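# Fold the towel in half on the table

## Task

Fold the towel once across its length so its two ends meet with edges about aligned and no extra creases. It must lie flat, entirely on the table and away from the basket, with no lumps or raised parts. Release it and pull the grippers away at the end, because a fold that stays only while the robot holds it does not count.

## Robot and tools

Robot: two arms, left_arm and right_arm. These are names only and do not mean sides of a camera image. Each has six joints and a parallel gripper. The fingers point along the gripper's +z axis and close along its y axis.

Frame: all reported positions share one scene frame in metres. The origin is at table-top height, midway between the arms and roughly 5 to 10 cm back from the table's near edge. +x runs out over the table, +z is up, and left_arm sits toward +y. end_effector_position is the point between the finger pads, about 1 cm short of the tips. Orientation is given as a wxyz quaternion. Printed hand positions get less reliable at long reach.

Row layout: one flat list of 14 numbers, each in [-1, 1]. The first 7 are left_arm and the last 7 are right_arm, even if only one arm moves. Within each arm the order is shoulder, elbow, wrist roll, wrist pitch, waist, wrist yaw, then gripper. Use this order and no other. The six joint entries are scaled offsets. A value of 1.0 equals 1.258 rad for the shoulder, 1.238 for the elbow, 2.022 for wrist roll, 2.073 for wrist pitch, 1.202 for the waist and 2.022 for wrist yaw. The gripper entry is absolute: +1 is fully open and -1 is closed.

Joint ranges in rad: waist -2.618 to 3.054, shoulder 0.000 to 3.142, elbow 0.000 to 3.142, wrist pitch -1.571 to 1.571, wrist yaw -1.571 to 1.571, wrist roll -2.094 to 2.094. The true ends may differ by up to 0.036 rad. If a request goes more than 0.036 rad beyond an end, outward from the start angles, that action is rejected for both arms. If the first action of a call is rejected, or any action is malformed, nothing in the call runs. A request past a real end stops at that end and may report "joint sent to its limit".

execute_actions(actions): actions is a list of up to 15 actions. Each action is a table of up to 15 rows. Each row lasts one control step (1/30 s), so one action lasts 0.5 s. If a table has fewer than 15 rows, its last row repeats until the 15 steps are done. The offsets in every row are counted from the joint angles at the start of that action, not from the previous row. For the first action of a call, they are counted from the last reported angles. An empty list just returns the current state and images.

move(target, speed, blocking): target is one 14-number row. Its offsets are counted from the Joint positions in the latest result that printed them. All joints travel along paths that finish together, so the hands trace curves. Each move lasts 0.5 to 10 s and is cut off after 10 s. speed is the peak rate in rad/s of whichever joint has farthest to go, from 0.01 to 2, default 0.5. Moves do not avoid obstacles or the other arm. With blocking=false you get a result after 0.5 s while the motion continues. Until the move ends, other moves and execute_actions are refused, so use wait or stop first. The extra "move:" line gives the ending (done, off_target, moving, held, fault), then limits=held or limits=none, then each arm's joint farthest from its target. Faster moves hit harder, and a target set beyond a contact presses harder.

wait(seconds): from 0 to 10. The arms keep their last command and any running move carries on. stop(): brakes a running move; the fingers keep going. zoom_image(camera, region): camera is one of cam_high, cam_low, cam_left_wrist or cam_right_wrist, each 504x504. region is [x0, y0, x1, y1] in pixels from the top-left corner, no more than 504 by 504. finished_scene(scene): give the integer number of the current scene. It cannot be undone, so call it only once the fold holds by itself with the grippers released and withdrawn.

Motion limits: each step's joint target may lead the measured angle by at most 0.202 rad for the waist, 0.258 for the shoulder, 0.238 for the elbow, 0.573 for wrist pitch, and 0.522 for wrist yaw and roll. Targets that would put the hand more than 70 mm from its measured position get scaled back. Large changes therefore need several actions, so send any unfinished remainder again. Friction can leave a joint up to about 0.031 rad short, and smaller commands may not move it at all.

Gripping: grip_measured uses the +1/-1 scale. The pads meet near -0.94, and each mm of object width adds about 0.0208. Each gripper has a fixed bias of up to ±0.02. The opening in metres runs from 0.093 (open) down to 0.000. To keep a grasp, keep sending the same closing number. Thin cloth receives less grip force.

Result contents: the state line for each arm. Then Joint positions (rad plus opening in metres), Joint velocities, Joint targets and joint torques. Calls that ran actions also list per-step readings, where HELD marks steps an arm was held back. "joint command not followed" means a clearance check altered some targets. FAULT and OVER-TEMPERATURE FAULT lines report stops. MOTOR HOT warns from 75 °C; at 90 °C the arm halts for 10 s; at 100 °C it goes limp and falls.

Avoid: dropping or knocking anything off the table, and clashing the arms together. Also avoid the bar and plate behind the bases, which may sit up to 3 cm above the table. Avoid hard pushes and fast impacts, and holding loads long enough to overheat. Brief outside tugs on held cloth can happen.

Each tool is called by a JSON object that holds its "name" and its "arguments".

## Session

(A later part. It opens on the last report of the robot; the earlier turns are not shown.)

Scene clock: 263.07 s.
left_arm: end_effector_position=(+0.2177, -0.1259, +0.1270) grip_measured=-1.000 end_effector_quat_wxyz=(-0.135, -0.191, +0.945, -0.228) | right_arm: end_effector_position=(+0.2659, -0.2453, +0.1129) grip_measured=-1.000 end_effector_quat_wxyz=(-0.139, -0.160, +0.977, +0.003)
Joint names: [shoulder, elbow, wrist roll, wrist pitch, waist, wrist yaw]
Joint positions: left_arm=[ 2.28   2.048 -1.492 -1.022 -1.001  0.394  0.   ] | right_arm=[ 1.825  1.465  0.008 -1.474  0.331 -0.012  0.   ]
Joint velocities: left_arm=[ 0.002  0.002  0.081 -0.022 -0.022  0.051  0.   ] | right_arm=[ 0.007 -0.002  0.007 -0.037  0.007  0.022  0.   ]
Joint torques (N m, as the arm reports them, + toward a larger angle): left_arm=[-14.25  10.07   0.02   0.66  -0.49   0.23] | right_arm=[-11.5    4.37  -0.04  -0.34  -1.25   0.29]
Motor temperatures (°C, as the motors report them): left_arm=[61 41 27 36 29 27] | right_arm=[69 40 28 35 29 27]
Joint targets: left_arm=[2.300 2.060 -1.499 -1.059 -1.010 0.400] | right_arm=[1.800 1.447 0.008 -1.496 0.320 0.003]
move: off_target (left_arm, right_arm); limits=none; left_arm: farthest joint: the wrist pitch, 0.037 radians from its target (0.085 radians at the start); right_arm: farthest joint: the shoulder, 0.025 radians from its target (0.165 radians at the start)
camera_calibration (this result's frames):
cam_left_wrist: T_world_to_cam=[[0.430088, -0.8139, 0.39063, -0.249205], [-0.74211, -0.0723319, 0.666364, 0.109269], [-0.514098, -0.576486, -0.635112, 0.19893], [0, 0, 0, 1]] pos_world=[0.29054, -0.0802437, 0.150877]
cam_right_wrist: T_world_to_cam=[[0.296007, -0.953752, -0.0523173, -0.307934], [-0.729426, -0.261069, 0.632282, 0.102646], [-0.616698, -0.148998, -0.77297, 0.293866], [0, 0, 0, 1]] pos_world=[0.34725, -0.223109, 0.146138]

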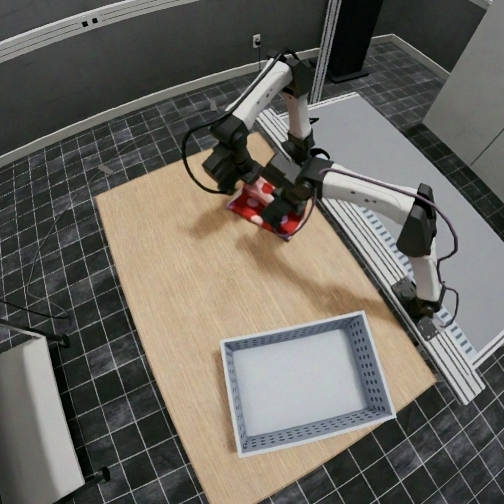

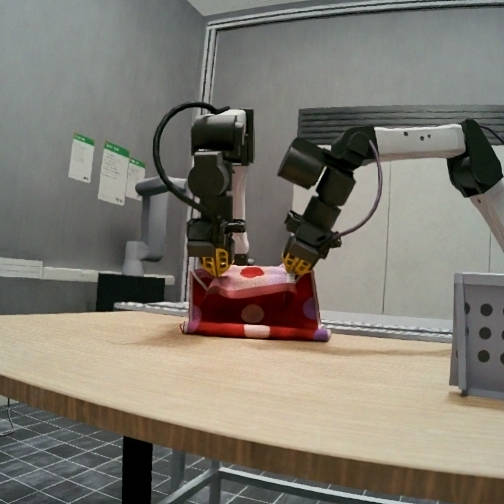

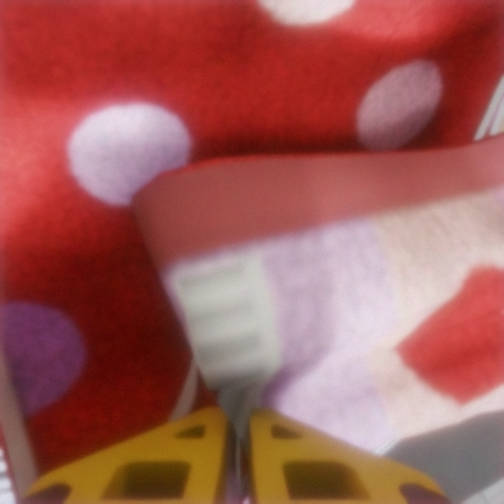

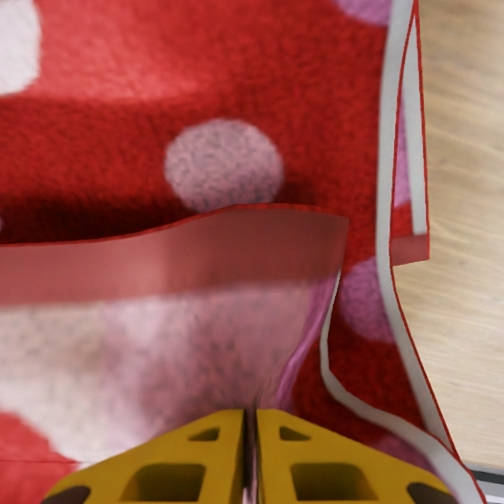

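{"name": "move", "arguments": {"target": [0.045,-0.204,-0.103,0.127,-0.049,0.077,-1,0.065,-0.156,0,0.053,0.041,0,-1], "speed": 0.3}}

Scene clock: 303.20 s.
left_arm: end_effector_position=(+0.1706, -0.1407, +0.0630) grip_measured=-1.000 end_effector_quat_wxyz=(-0.235, -0.248, +0.916, -0.210) | right_arm: end_effector_position=(+0.2318, -0.2452, +0.0591) grip_measured=-1.000 end_effector_quat_wxyz=(-0.213, -0.176, +0.961, -0.012)
Joint names: [shoulder, elbow, wrist roll, wrist pitch, waist, wrist yaw]
Joint positions: left_arm=[ 2.315  1.813 -1.693 -0.773 -1.05   0.544  0.   ] | right_arm=[ 1.901  1.289  0.008 -1.377  0.366 -0.014  0.   ]
Joint velocities: left_arm=[-0.002 -0.002  0.051 -0.007 -0.002  0.037  0.   ] | right_arm=[-0.002 -0.017  0.037 -0.007 -0.002  0.022  0.   ]
Joint torques (N m, as the arm reports them, + toward a larger angle): left_arm=[-14.25   6.99  -0.02   1.1   -0.66   0.3 ] | right_arm=[-8.64  3.74 -0.04 -0.31  1.19  0.13]
Motor temperatures (°C, as the motors report them): left_arm=[61 44 27 35 29 27] | right_arm=[62 38 28 34 29 27]
Joint targets: left_arm=[2.337 1.796 -1.700 -0.758 -1.061 0.549] | right_arm=[1.907 1.271 0.008 -1.365 0.381 -0.012]
move: off_target (left_arm); limits=none; left_arm: farthest joint: the shoulder, 0.021 radians from its target (0.056 radians at the start); right_arm: farthest joint: the elbow, 0.017 radians from its target (0.193 radians at the start)
camera_calibration (this result's frames):
cam_left_wrist: T_world_to_cam=[[0.561578, -0.7795, 0.277508, -0.226478], [-0.564067, -0.115287, 0.817641, 0.069984], [-0.605358, -0.615702, -0.504433, 0.127313], [0, 0, 0, 1]] pos_world=[0.243731, -0.0900842, 0.0698487]
cam_right_wrist: T_world_to_cam=[[0.326807, -0.943731, -0.0506756, -0.305322], [-0.619527, -0.254413, 0.742604, 0.0814398], [-0.713711, -0.211293, -0.667811, 0.232211], [0, 0, 0, 1]] pos_world=[0.315967, -0.218358, 0.0791234]

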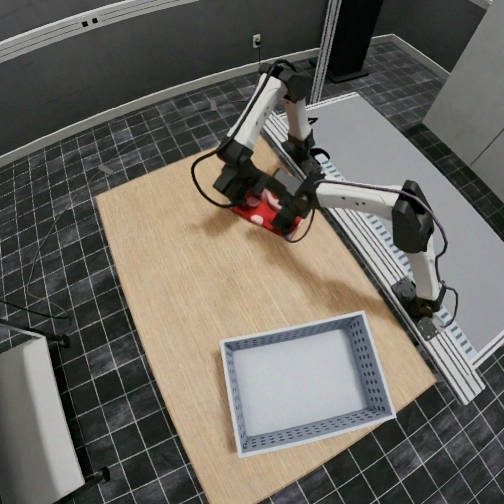

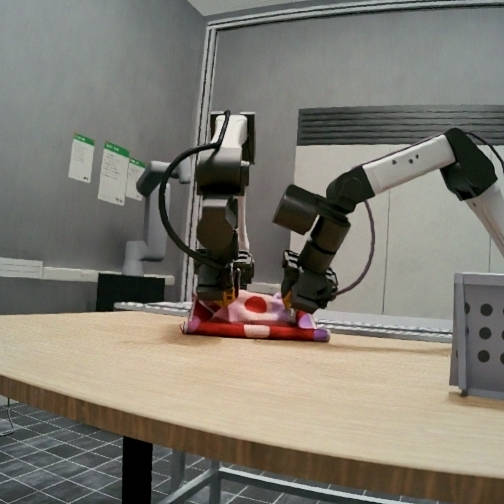

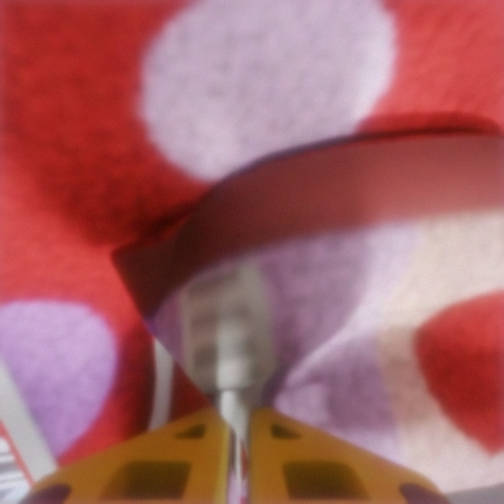

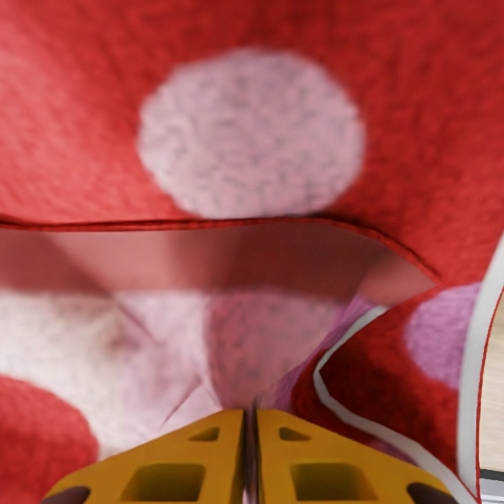

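{"name": "execute_actions", "arguments": {"actions": [[[0,0,0,0,0,0,-0.3,0,0,0,0,0,0,-0.3]],[[0,0,0,0,0,0,0.2,0,0,0,0,0,0,0.2]]]}}

{"name": "move", "arguments": {"target": [-0.25,0,0,0,0.1,0,0.2,-0.25,0,0,0,-0.15,0,0.2], "speed": 0.5}}

Scene clock: 311.50 s.
left_arm: end_effector_position=(+0.1706, -0.1407, +0.0630) grip_measured=+0.197 end_effector_quat_wxyz=(-0.236, -0.248, +0.916, -0.210) | right_arm: end_effector_position=(+0.2318, -0.2452, +0.0591) grip_measured=+0.198 end_effector_quat_wxyz=(-0.213, -0.176, +0.961, -0.012)
Joint names: [shoulder, elbow, wrist roll, wrist pitch, waist, wrist yaw]
Joint positions: left_arm=[ 2.315  1.813 -1.693 -0.773 -1.05   0.545  0.055] | right_arm=[ 1.901  1.289  0.008 -1.377  0.366 -0.014  0.055]
Joint velocities: left_arm=[-0.007 -0.002 -0.037  0.007  0.017 -0.051 -0.   ] | right_arm=[-0.007 -0.032 -0.051  0.051  0.007  0.007 -0.   ]
Joint torques (N m, as the arm reports them, + toward a larger angle): left_arm=[-16.     8.63   0.06   0.96   0.21   0.24] | right_arm=[-9.23  5.03 -0.03 -0.44 -0.19  0.1 ]
Motor temperatures (°C, as the motors report them): left_arm=[61 43 27 35 29 27] | right_arm=[60 38 28 34 29 27]
Joint targets: left_arm=[2.315 1.813 -1.693 -0.773 -1.050 0.545] | right_arm=[1.901 1.289 0.008 -1.377 0.366 -0.014]
Step readings (joint positions; steps 1 to 15: 1st action; 16 to 30: 2nd action):
0: left_arm=[2.315 1.813 -1.693 -0.773 -1.050 0.545] | right_arm=[1.901 1.289 0.008 -1.377 0.366 -0.014]
1: left_arm=[2.315 1.813 -1.693 -0.773 -1.050 0.545] | right_arm=[1.901 1.289 0.008 -1.377 0.366 -0.014]
2: left_arm=[2.315 1.813 -1.693 -0.773 -1.050 0.545] | right_arm=[1.901 1.289 0.008 -1.377 0.366 -0.014]
4: left_arm=[2.315 1.813 -1.693 -0.773 -1.050 0.545] | right_arm=[1.901 1.289 0.008 -1.377 0.366 -0.014]
8: left_arm=[2.315 1.813 -1.693 -0.773 -1.050 0.545] | right_arm=[1.901 1.289 0.008 -1.377 0.366 -0.014]
15: left_arm=[2.315 1.813 -1.693 -0.773 -1.050 0.545] | right_arm=[1.901 1.289 0.008 -1.377 0.366 -0.014]
16: left_arm=[2.315 1.813 -1.693 -0.773 -1.050 0.545] | right_arm=[1.901 1.289 0.008 -1.377 0.366 -0.014]
17: left_arm=[2.315 1.813 -1.693 -0.773 -1.050 0.545] | right_arm=[1.901 1.289 0.008 -1.377 0.366 -0.014]
19: left_arm=[2.315 1.813 -1.693 -0.773 -1.050 0.545] | right_arm=[1.901 1.289 0.008 -1.377 0.366 -0.014]
23: left_arm=[2.315 1.813 -1.693 -0.773 -1.050 0.545] | right_arm=[1.901 1.289 0.008 -1.377 0.366 -0.014]
30: Joint positions above
camera_calibration (this result's frames):
cam_left_wrist: T_world_to_cam=[[0.561858, -0.779385, 0.277261, -0.226486], [-0.563632, -0.115348, 0.817932, 0.0698248], [-0.605503, -0.615835, -0.504096, 0.127272], [0, 0, 0, 1]] pos_world=[0.243672, -0.0900872, 0.0698412]
cam_right_wrist: T_world_to_cam=[[0.326807, -0.943731, -0.0506756, -0.305322], [-0.619527, -0.254413, 0.742604, 0.0814398], [-0.713711, -0.211293, -0.667811, 0.232211], [0, 0, 0, 1]] pos_world=[0.315967, -0.218358, 0.0791234]

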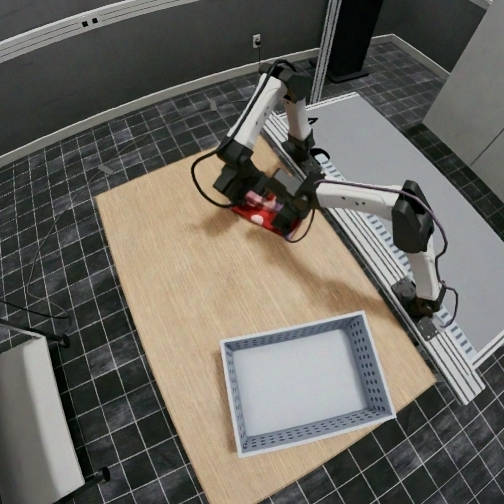

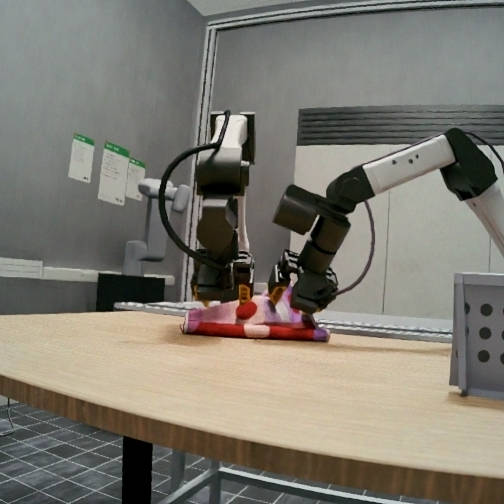

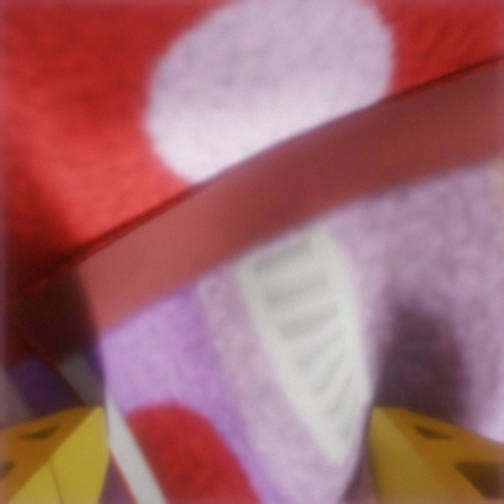

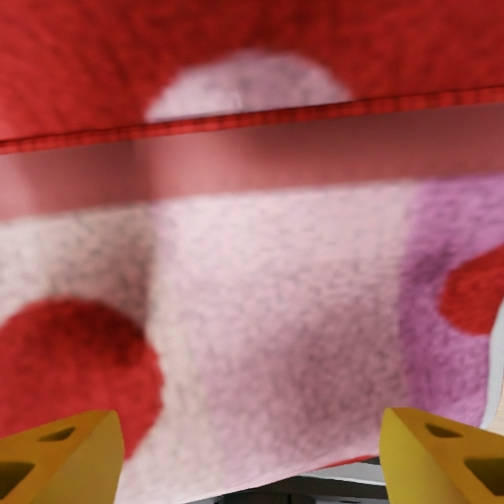

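Scene clock: 312.53 s.
left_arm: end_effector_position=(+0.2244, -0.1107, +0.2222) grip_measured=+0.197 end_effector_quat_wxyz=(-0.178, -0.249, +0.878, -0.368) | right_arm: end_effector_position=(+0.2540, -0.2864, +0.1257) grip_measured=+0.198 end_effector_quat_wxyz=(-0.069, -0.091, +0.993, +0.020)
Joint names: [shoulder, elbow, wrist roll, wrist pitch, waist, wrist yaw]
Joint positions: left_arm=[ 1.989  1.813 -1.693 -0.775 -0.933  0.545  0.055] | right_arm=[ 1.6    1.289  0.008 -1.377  0.192 -0.014  0.055]
Joint velocities: left_arm=[ 0.007 -0.002 -0.051 -0.037 -0.007 -0.022  0.001] | right_arm=[ 0.007 -0.002 -0.022 -0.037 -0.007 -0.051  0.   ]
Joint torques (N m, as the arm reports them, + toward a larger angle): left_arm=[-12.88   9.36   0.09   1.59   0.25   0.15] | right_arm=[-8.6   6.   -0.04  0.15 -0.72  0.11]
Motor temperatures (°C, as the motors report them): left_arm=[61 43 27 35 29 27] | right_arm=[60 38 28 34 29 27]
Joint targets: left_arm=[2.001 1.813 -1.693 -0.773 -0.929 0.545] | right_arm=[1.586 1.289 0.008 -1.377 0.186 -0.014]
move: done; limits=none; left_arm: farthest joint: the shoulder, 0.012 radians from its target (0.315 radians at the start); right_arm: farthest joint: the shoulder, 0.014 radians from its target (0.314 radians at the start)
camera_calibration (this result's frames):
cam_left_wrist: T_world_to_cam=[[0.574523, -0.592454, 0.564732, -0.323503], [-0.68812, 0.0239745, 0.725201, 0.0373338], [-0.443187, -0.805248, -0.393905, 0.17671], [0, 0, 0, 1]] pos_world=[0.289866, -0.0502603, 0.225225]
cam_right_wrist: T_world_to_cam=[[0.161618, -0.985228, -0.0566206, -0.317365], [-0.83934, -0.167409, 0.517187, 0.144367], [-0.519026, -0.0360627, -0.853997, 0.308004], [0, 0, 0, 1]] pos_world=[0.332327, -0.277401, 0.170401]

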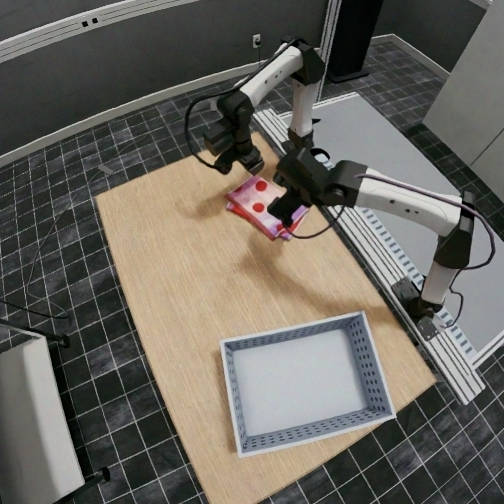

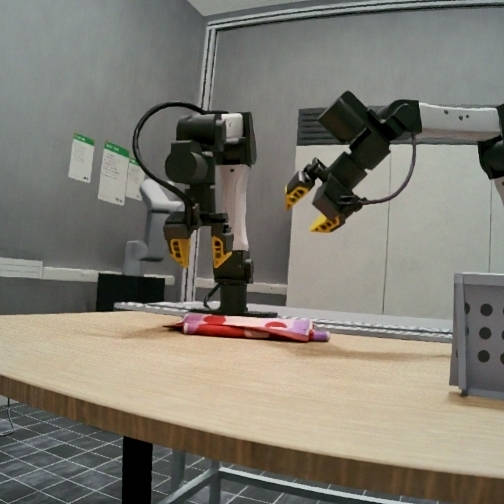

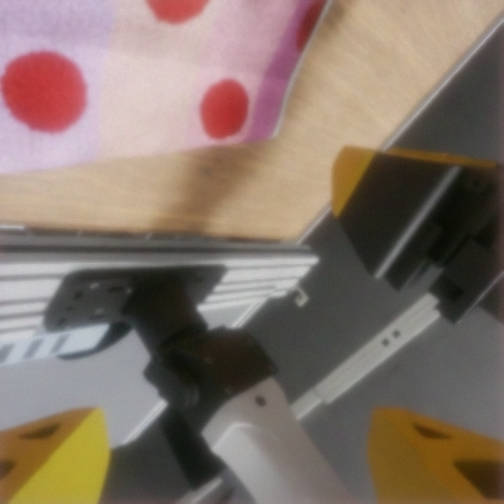

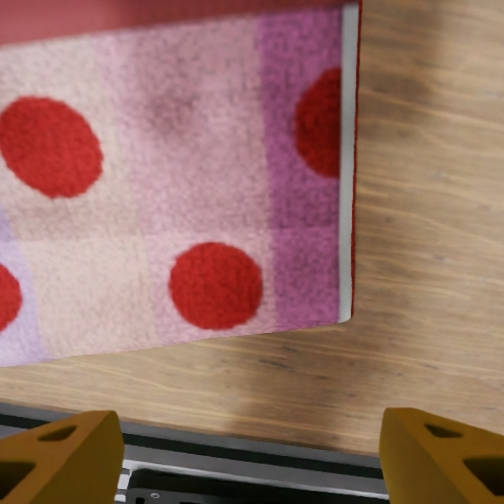

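{"name": "move", "arguments": {"target": [-0.5,-0.5,0.5,0.15,0.2,-0.27,0.2,-0.25,-0.3,0,0.3,-0.2,0,0.2], "speed": 1.0}}

{"name": "zoom_image", "arguments": {"camera": "cam_high", "region": [180,120,360,300]}}

{"name": "zoom_image", "arguments": {"camera": "cam_low", "region": [130,260,370,380]}}

Scene clock: 329.07 s.
left_arm: end_effector_position=(+0.3129, +0.0811, +0.2740) grip_measured=+0.198 end_effector_quat_wxyz=(+0.350, +0.008, +0.881, -0.317) | right_arm: end_effector_position=(+0.3085, -0.3460, +0.1179) grip_measured=+0.198 end_effector_quat_wxyz=(+0.198, +0.026, +0.980, +0.021)
Joint names: [shoulder, elbow, wrist roll, wrist pitch, waist, wrist yaw]
Joint positions: left_arm=[ 1.364  1.212 -0.691 -0.473 -0.699  0.006  0.055] | right_arm=[ 1.308  0.937  0.008 -0.777 -0.039 -0.014  0.055]
Joint velocities: left_arm=[ 0.007 -0.002  0.066 -0.037 -0.017 -0.022 -0.   ] | right_arm=[ 0.012  0.002 -0.066  0.007 -0.002 -0.11  -0.   ]
Joint torques (N m, as the arm reports them, + toward a larger angle): left_arm=[-7.38  8.22  0.18  2.26  0.71 -0.12] | right_arm=[-7.38  5.58 -0.04  1.34 -1.06  0.1 ]
Motor temperatures (°C, as the motors report them): left_arm=[59 43 27 37 29 27] | right_arm=[57 38 28 33 29 27]
Joint targets: left_arm=[1.360 1.193 -0.682 -0.464 -0.692 -0.002] | right_arm=[1.286 0.917 0.008 -0.755 -0.048 -0.014]
move: off_target (right_arm); limits=none; left_arm: farthest joint: the elbow, 0.018 radians from its target (0.619 radians at the start); right_arm: farthest joint: the shoulder, 0.023 radians from its target (0.315 radians at the start)
camera_calibration (this result's frames):
cam_left_wrist: T_world_to_cam=[[-0.240712, -0.789607, 0.564428, -0.0188238], [-0.939787, 0.0442522, -0.338885, 0.424711], [0.242608, -0.612015, -0.752714, 0.258852], [0, 0, 0, 1]] pos_world=[0.331807, 0.124764, 0.349395]
cam_right_wrist: T_world_to_cam=[[-0.0566743, -0.99639, -0.0632132, -0.321003], [-0.998345, 0.055936, 0.0133901, 0.369853], [-0.00980585, 0.0638674, -0.99791, 0.221862], [0, 0, 0, 1]] pos_world=[0.353223, -0.354702, 0.196154]

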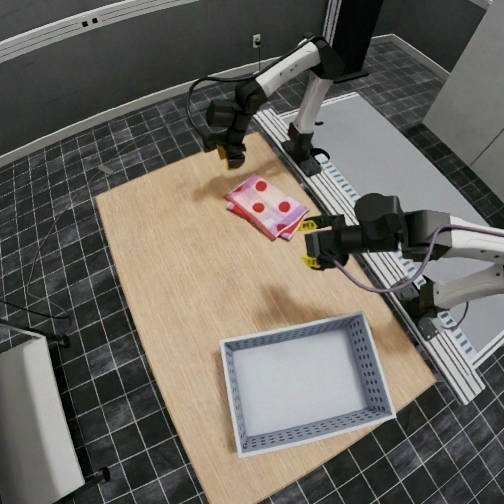

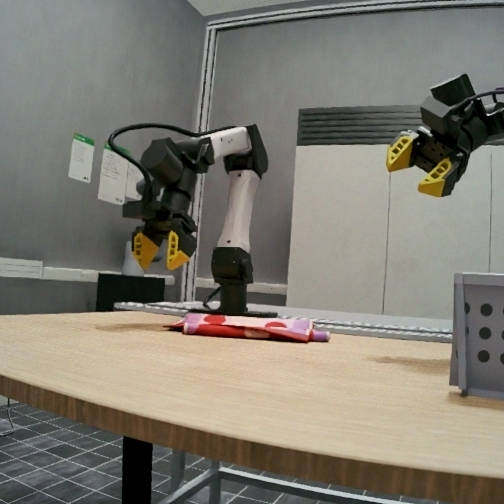

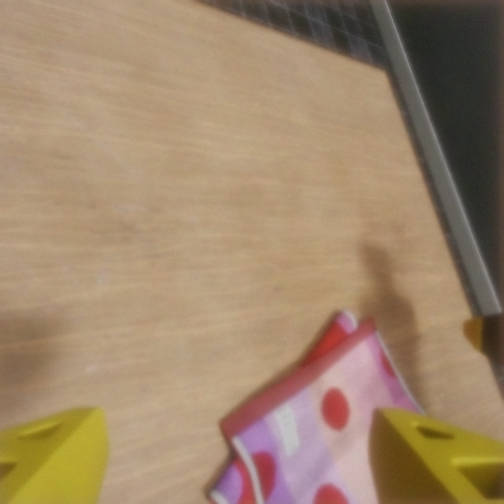

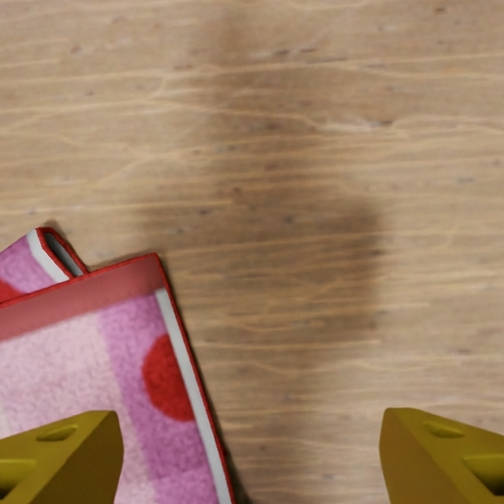

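Region (180, 120, 360, 300) of cam_high's 504x504 image, scaled by 2.800, with more detail than that image has.

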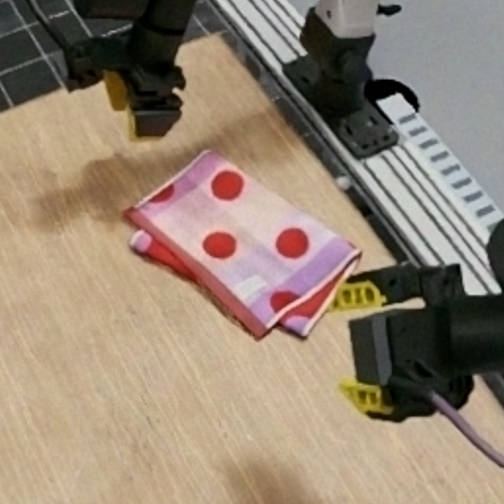

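Region (130, 260, 370, 380) of cam_low's 504x504 image, scaled by 2.100, with more detail than that image has.

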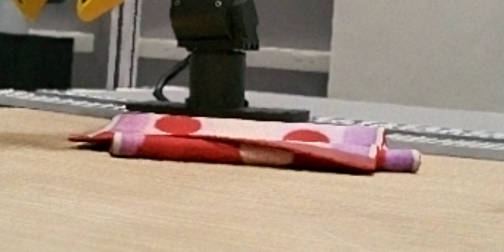

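{"name": "move", "arguments": {"target": [-0.1,0,0,0,0.15,0,0.2,0.625,0.667,0.772,-0.334,0.515,0,0.15], "speed": 1.0}}

{"name": "zoom_image", "arguments": {"camera": "cam_high", "region": [190,140,350,300]}}

{"name": "zoom_image", "arguments": {"camera": "cam_low", "region": [130,230,370,380]}}

Scene clock: 443.13 s.
left_arm: end_effector_position=(+0.3383, +0.1501, +0.3166) grip_measured=+0.198 end_effector_quat_wxyz=(+0.415, -0.068, +0.851, -0.316) | right_arm: end_effector_position=(+0.2968, -0.1476, +0.0891) grip_measured=+0.152 end_effector_quat_wxyz=(-0.081, +0.471, +0.874, -0.089)
Joint names: [shoulder, elbow, wrist roll, wrist pitch, waist, wrist yaw]
Joint positions: left_arm=[ 1.246  1.212 -0.691 -0.473 -0.527  0.006  0.055] | right_arm=[ 2.089  1.733  1.56  -1.45   0.569 -0.012  0.053]
Joint velocities: left_arm=[-0.007 -0.002 -0.007  0.007  0.002 -0.022 -0.001] | right_arm=[-0.002  0.002 -0.037 -0.022 -0.007  0.007 -0.001]
Joint torques (N m, as the arm reports them, + toward a larger angle): left_arm=[-6.46 10.    0.08  2.28  0.85 -0.04] | right_arm=[-11.18   7.83   0.05  -0.35   0.79   0.14]
Motor temperatures (°C, as the motors report them): left_arm=[46 42 27 44 29 27] | right_arm=[50 38 28 35 29 27]
Joint targets: left_arm=[1.238 1.212 -0.691 -0.473 -0.519 0.006] | right_arm=[2.094 1.762 1.569 -1.470 0.580 -0.014]
move: off_target (right_arm); limits=none; left_arm: farthest joint: the waist, 0.008 radians from its target (0.180 radians at the start); right_arm: farthest joint: the elbow, 0.029 radians from its target (0.826 radians at the start)
camera_calibration (this result's frames):
cam_left_wrist: T_world_to_cam=[[-0.154078, -0.782407, 0.603406, -0.0249473], [-0.897806, -0.144129, -0.416138, 0.498581], [0.412558, -0.605859, -0.680243, 0.245615], [0, 0, 0, 1]] pos_world=[0.342455, 0.201149, 0.38961]
cam_right_wrist: T_world_to_cam=[[-0.818784, -0.527032, 0.22766, 0.143786], [-0.397762, 0.806726, 0.43701, 0.242281], [-0.413978, 0.267263, -0.870168, 0.318956], [0, 0, 0, 1]] pos_world=[0.34614, -0.20492, 0.138932]

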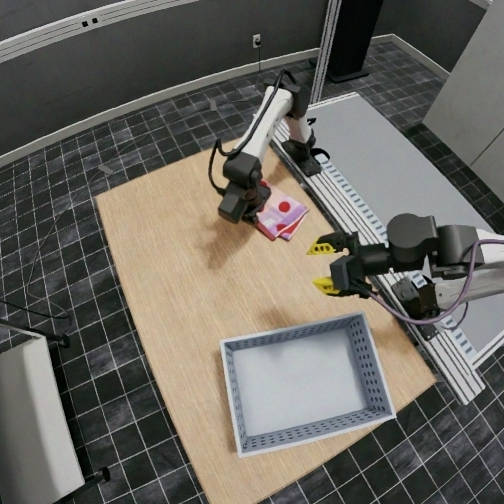

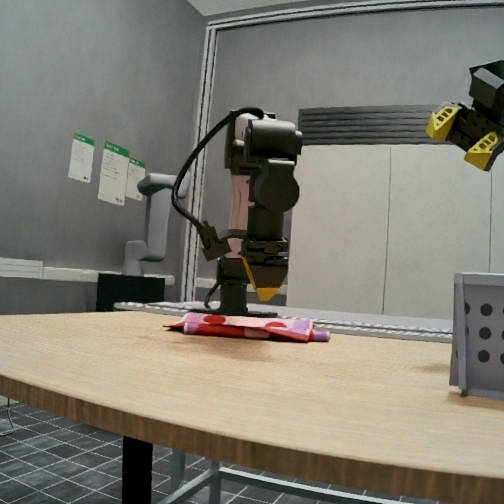

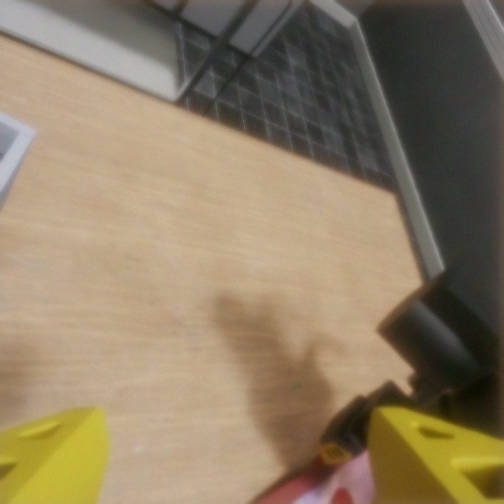

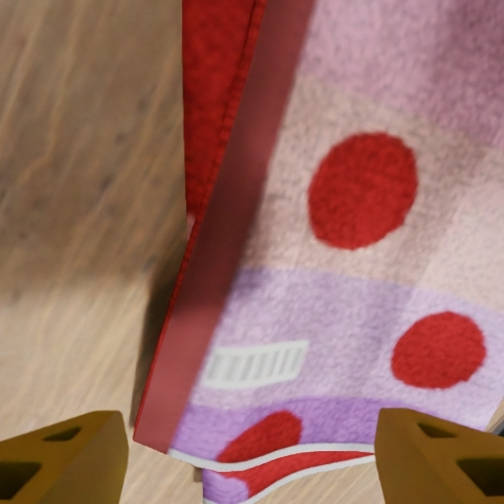

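Region (190, 140, 350, 300) of cam_high's 504x504 image, scaled by 3.150, with more detail than that image has.

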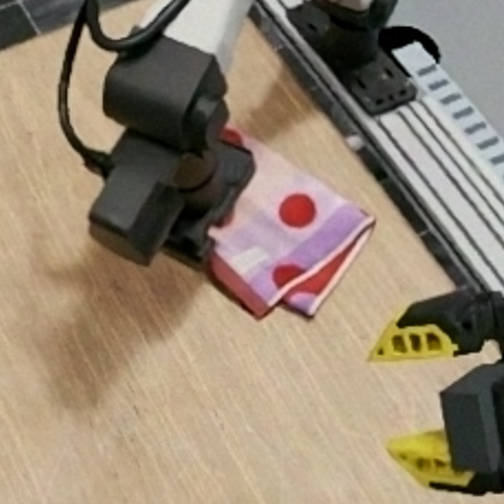

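Region (130, 230, 370, 380) of cam_low's 504x504 image, scaled by 2.100, with more detail than that image has; it fills the top 315 rows of this view, and the rest is white.

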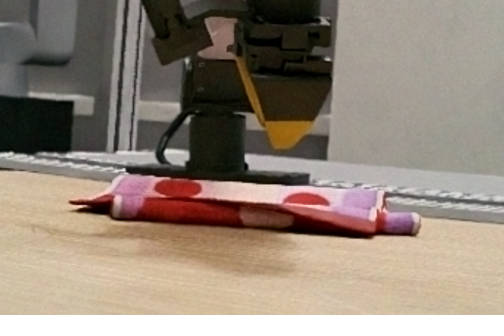

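{"name": "move", "arguments": {"target": [0,0,0,0,0,0,0.2,0.11,0.01,0,0,0.035,0,0.15], "speed": 0.3}}

{"name": "zoom_image", "arguments": {"camera": "cam_low", "region": [200,260,360,360]}}

Scene clock: 464.70 s.
left_arm: end_effector_position=(+0.3383, +0.1501, +0.3166) grip_measured=+0.198 end_effector_quat_wxyz=(+0.415, -0.068, +0.851, -0.316) | right_arm: end_effector_position=(+0.2840, -0.1425, +0.0455) grip_measured=+0.152 end_effector_quat_wxyz=(-0.112, +0.454, +0.871, -0.150)
Joint names: [shoulder, elbow, wrist roll, wrist pitch, waist, wrist yaw]
Joint positions: left_arm=[ 1.246  1.212 -0.691 -0.473 -0.527  0.006  0.055] | right_arm=[ 2.226  1.733  1.56  -1.451  0.597 -0.012  0.053]
Joint velocities: left_arm=[-0.012 -0.007  0.037 -0.037  0.007 -0.051  0.   ] | right_arm=[ 0.007 -0.002 -0.007  0.007 -0.002 -0.037  0.001]
Joint torques (N m, as the arm reports them, + toward a larger angle): left_arm=[-5.67 10.    0.08  2.28  0.19 -0.04] | right_arm=[-12.24   6.24  -0.02  -0.42   1.23   0.16]
Motor temperatures (°C, as the motors report them): left_arm=[45 44 27 44 29 27] | right_arm=[53 40 28 34 29 27]
Joint targets: left_arm=[1.246 1.212 -0.691 -0.473 -0.527 0.006] | right_arm=[2.228 1.746 1.560 -1.450 0.612 -0.012]
move: done; limits=none; left_arm: farthest joint: the waist, 0.000 radians from its target (0.000 radians at the start); right_arm: farthest joint: the waist, 0.014 radians from its target (0.042 radians at the start)
camera_calibration (this result's frames):
cam_left_wrist: T_world_to_cam=[[-0.154078, -0.782407, 0.603406, -0.0249473], [-0.897806, -0.144129, -0.416138, 0.498581], [0.412558, -0.605859, -0.680243, 0.245615], [0, 0, 0, 1]] pos_world=[0.342455, 0.201149, 0.38961]
cam_right_wrist: T_world_to_cam=[[-0.768196, -0.531019, 0.357622, 0.12495], [-0.375716, 0.82622, 0.419759, 0.249441], [-0.518375, 0.188093, -0.834211, 0.291116], [0, 0, 0, 1]] pos_world=[0.340612, -0.1945, 0.0934622]

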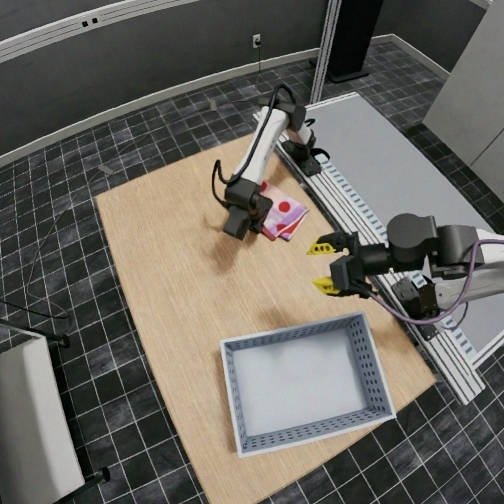

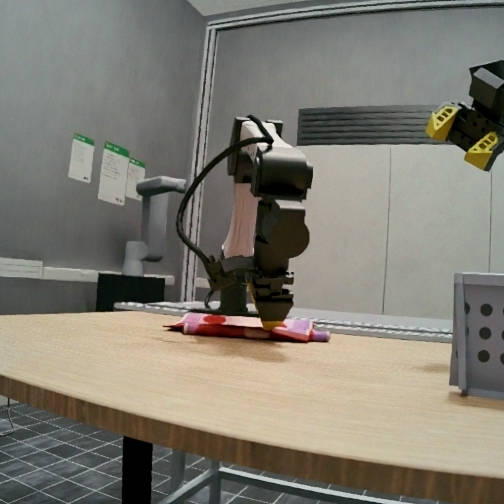

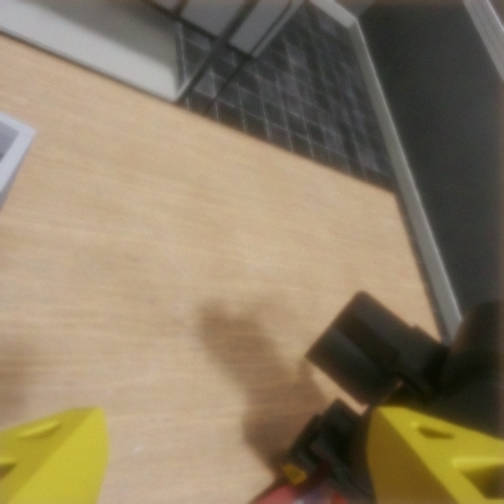

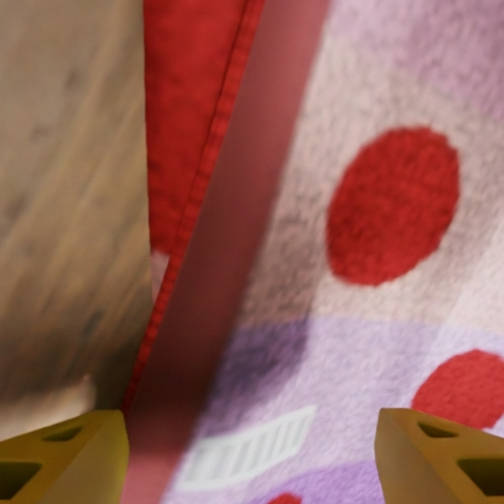

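Region (200, 260, 360, 360) of cam_low's 504x504 image, scaled by 3.150, with more detail than that image has; it fills the top 315 rows of this view, and the rest is white.

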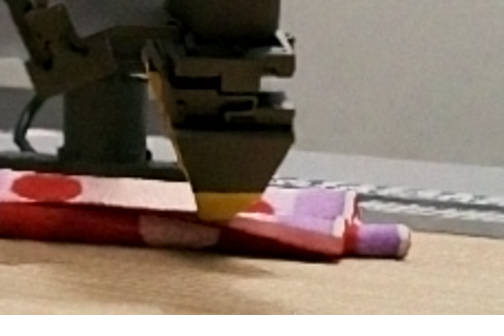

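{"name": "move", "arguments": {"target": [0,0,0,0,0,0,0.2,0.05,0.11,0,0,0,0,0.15], "speed": 0.3}}

{"name": "zoom_image", "arguments": {"camera": "cam_low", "region": [200,260,360,360]}}

Scene clock: 480.10 s.
left_arm: end_effector_position=(+0.3383, +0.1501, +0.3166) grip_measured=+0.198 end_effector_quat_wxyz=(+0.415, -0.068, +0.851, -0.316) | right_arm: end_effector_position=(+0.3060, -0.1276, +0.0458) grip_measured=+0.152 end_effector_quat_wxyz=(-0.099, +0.456, +0.875, -0.126)
Joint names: [shoulder, elbow, wrist roll, wrist pitch, waist, wrist yaw]
Joint positions: left_arm=[ 1.246  1.212 -0.691 -0.473 -0.527  0.006  0.055] | right_arm=[ 2.279  1.842  1.56  -1.451  0.597 -0.012  0.053]
Joint velocities: left_arm=[-0.017 -0.017  0.037  0.022 -0.007  0.051 -0.001] | right_arm=[ 0.017  0.012  0.007 -0.11  -0.012 -0.081  0.001]
Joint torques (N m, as the arm reports them, + toward a larger angle): left_arm=[-5.66 10.    0.08  2.28  0.19 -0.04] | right_arm=[-12.03   7.53  -0.02  -0.32  -0.18   0.16]
Motor temperatures (°C, as the motors report them): left_arm=[44 44 27 45 29 27] | right_arm=[55 40 28 33 29 27]
Joint targets: left_arm=[1.246 1.212 -0.691 -0.473 -0.527 0.006] | right_arm=[2.289 1.870 1.560 -1.450 0.597 -0.012]
move: off_target (right_arm); limits=none; left_arm: farthest joint: the waist, 0.000 radians from its target (0.000 radians at the start); right_arm: farthest joint: the elbow, 0.027 radians from its target (0.136 radians at the start)
camera_calibration (this result's frames):
cam_left_wrist: T_world_to_cam=[[-0.154078, -0.782407, 0.603406, -0.0249473], [-0.897806, -0.144129, -0.416138, 0.498581], [0.412558, -0.605859, -0.680243, 0.245615], [0, 0, 0, 1]] pos_world=[0.342455, 0.201149, 0.38961]
cam_right_wrist: T_world_to_cam=[[-0.784661, -0.539423, 0.305498, 0.156039], [-0.39314, 0.814021, 0.427564, 0.248716], [-0.479319, 0.215389, -0.8508, 0.292259], [0, 0, 0, 1]] pos_world=[0.360303, -0.181238, 0.0946426]

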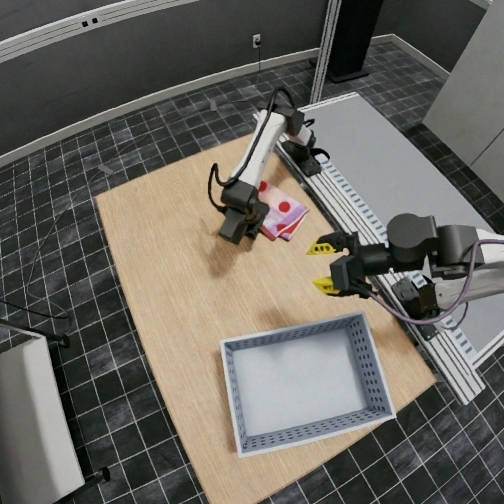

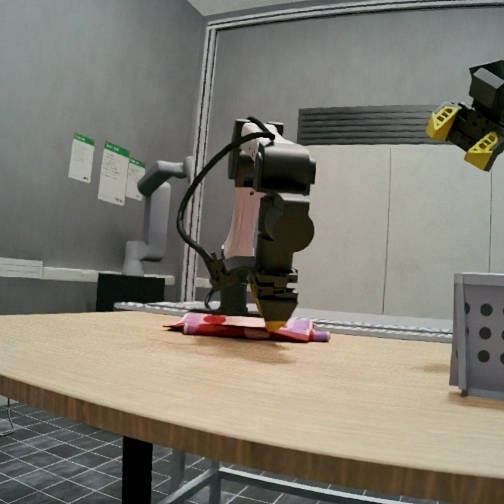

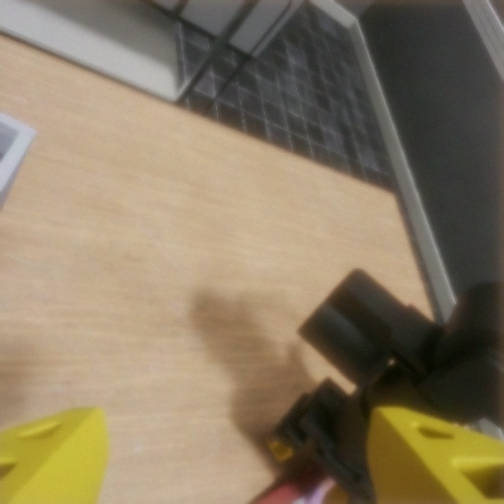

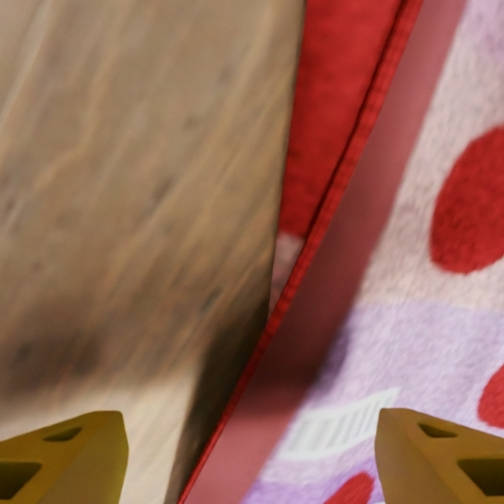

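Region (200, 260, 360, 360) of cam_low's 504x504 image, scaled by 3.150, with more detail than that image has; it fills the top 315 rows of this view, and the rest is white.

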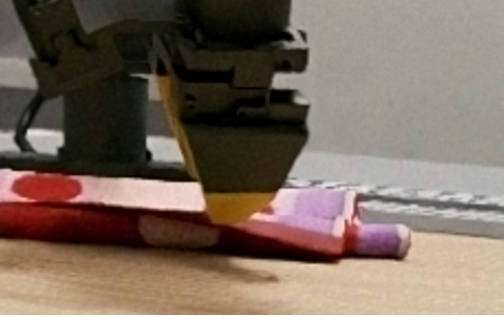

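{"name": "move", "arguments": {"target": [0,0,0,0,0,0,0.2,0.065,0,0,0,0,0,0.15], "speed": 0.2}}

{"name": "zoom_image", "arguments": {"camera": "cam_low", "region": [200,260,360,360]}}

Scene clock: 491.80 s.
left_arm: end_effector_position=(+0.3383, +0.1501, +0.3166) grip_measured=+0.198 end_effector_quat_wxyz=(+0.415, -0.068, +0.851, -0.316) | right_arm: end_effector_position=(+0.3014, -0.1298, +0.0268) grip_measured=+0.152 end_effector_quat_wxyz=(-0.112, +0.453, +0.871, -0.150)
Joint names: [shoulder, elbow, wrist roll, wrist pitch, waist, wrist yaw]
Joint positions: left_arm=[ 1.246  1.212 -0.691 -0.473 -0.527  0.006  0.055] | right_arm=[ 2.335  1.842  1.56  -1.451  0.597 -0.012  0.052]
Joint velocities: left_arm=[-0.007 -0.002 -0.11   0.037 -0.017 -0.037  0.001] | right_arm=[-0.007  0.002  0.037 -0.037  0.002  0.007 -0.   ]
Joint torques (N m, as the arm reports them, + toward a larger angle): left_arm=[-5.66  9.99  0.08  2.28  0.21 -0.04] | right_arm=[-10.78   5.22  -0.02  -0.42  -0.13   0.15]
Motor temperatures (°C, as the motors report them): left_arm=[43 45 27 45 29 27] | right_arm=[56 40 28 33 29 27]
Joint targets: left_arm=[1.246 1.212 -0.691 -0.473 -0.527 0.006] | right_arm=[2.361 1.842 1.560 -1.451 0.597 -0.012]
move: off_target (right_arm); limits=none; left_arm: farthest joint: the waist, 0.000 radians from its target (0.000 radians at the start); right_arm: farthest joint: the shoulder, 0.025 radians from its target (0.081 radians at the start)
camera_calibration (this result's frames):
cam_left_wrist: T_world_to_cam=[[-0.154078, -0.782407, 0.603406, -0.0249473], [-0.897806, -0.144129, -0.416138, 0.498581], [0.412558, -0.605859, -0.680243, 0.245615], [0, 0, 0, 1]] pos_world=[0.342455, 0.201149, 0.38961]
cam_right_wrist: T_world_to_cam=[[-0.76783, -0.530828, 0.35869, 0.15168], [-0.37536, 0.82647, 0.419585, 0.253223], [-0.519174, 0.187532, -0.83384, 0.282288], [0, 0, 0, 1]] pos_world=[0.358071, -0.181703, 0.0747283]

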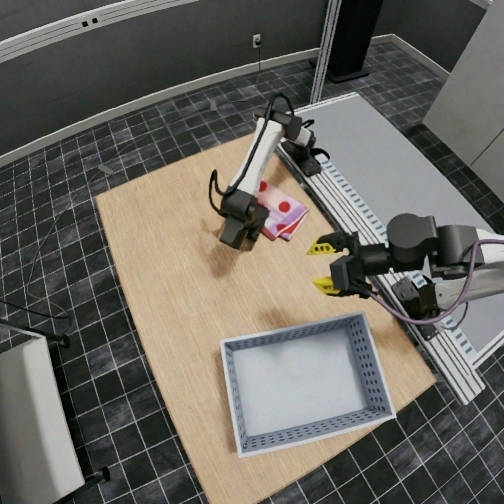

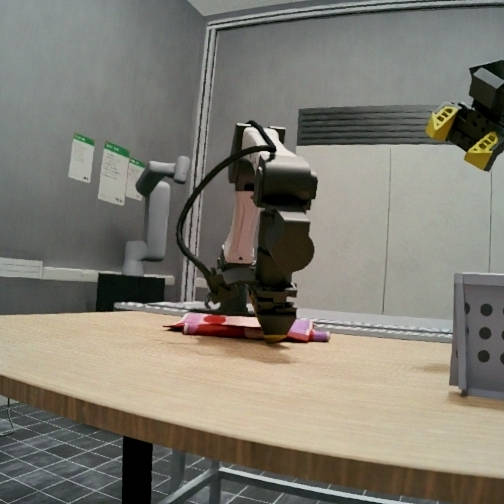

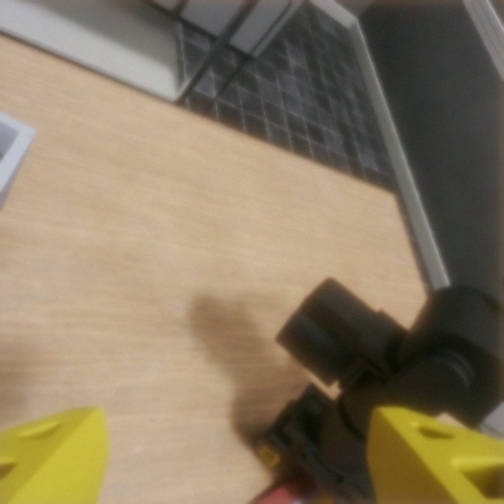

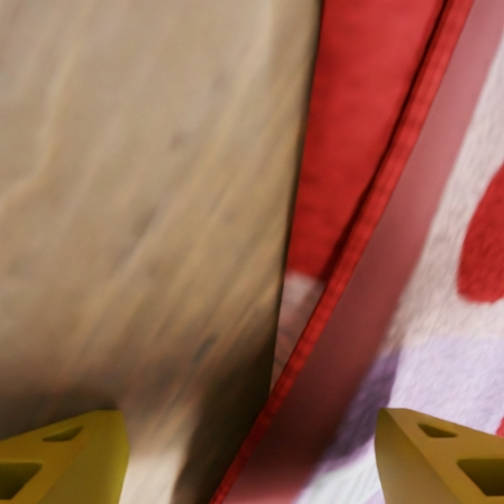

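Region (200, 260, 360, 360) of cam_low's 504x504 image, scaled by 3.150, with more detail than that image has; it fills the top 315 rows of this view, and the rest is white.

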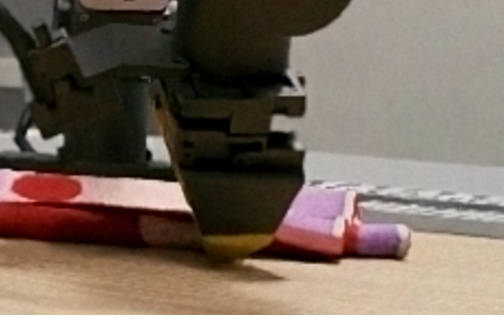

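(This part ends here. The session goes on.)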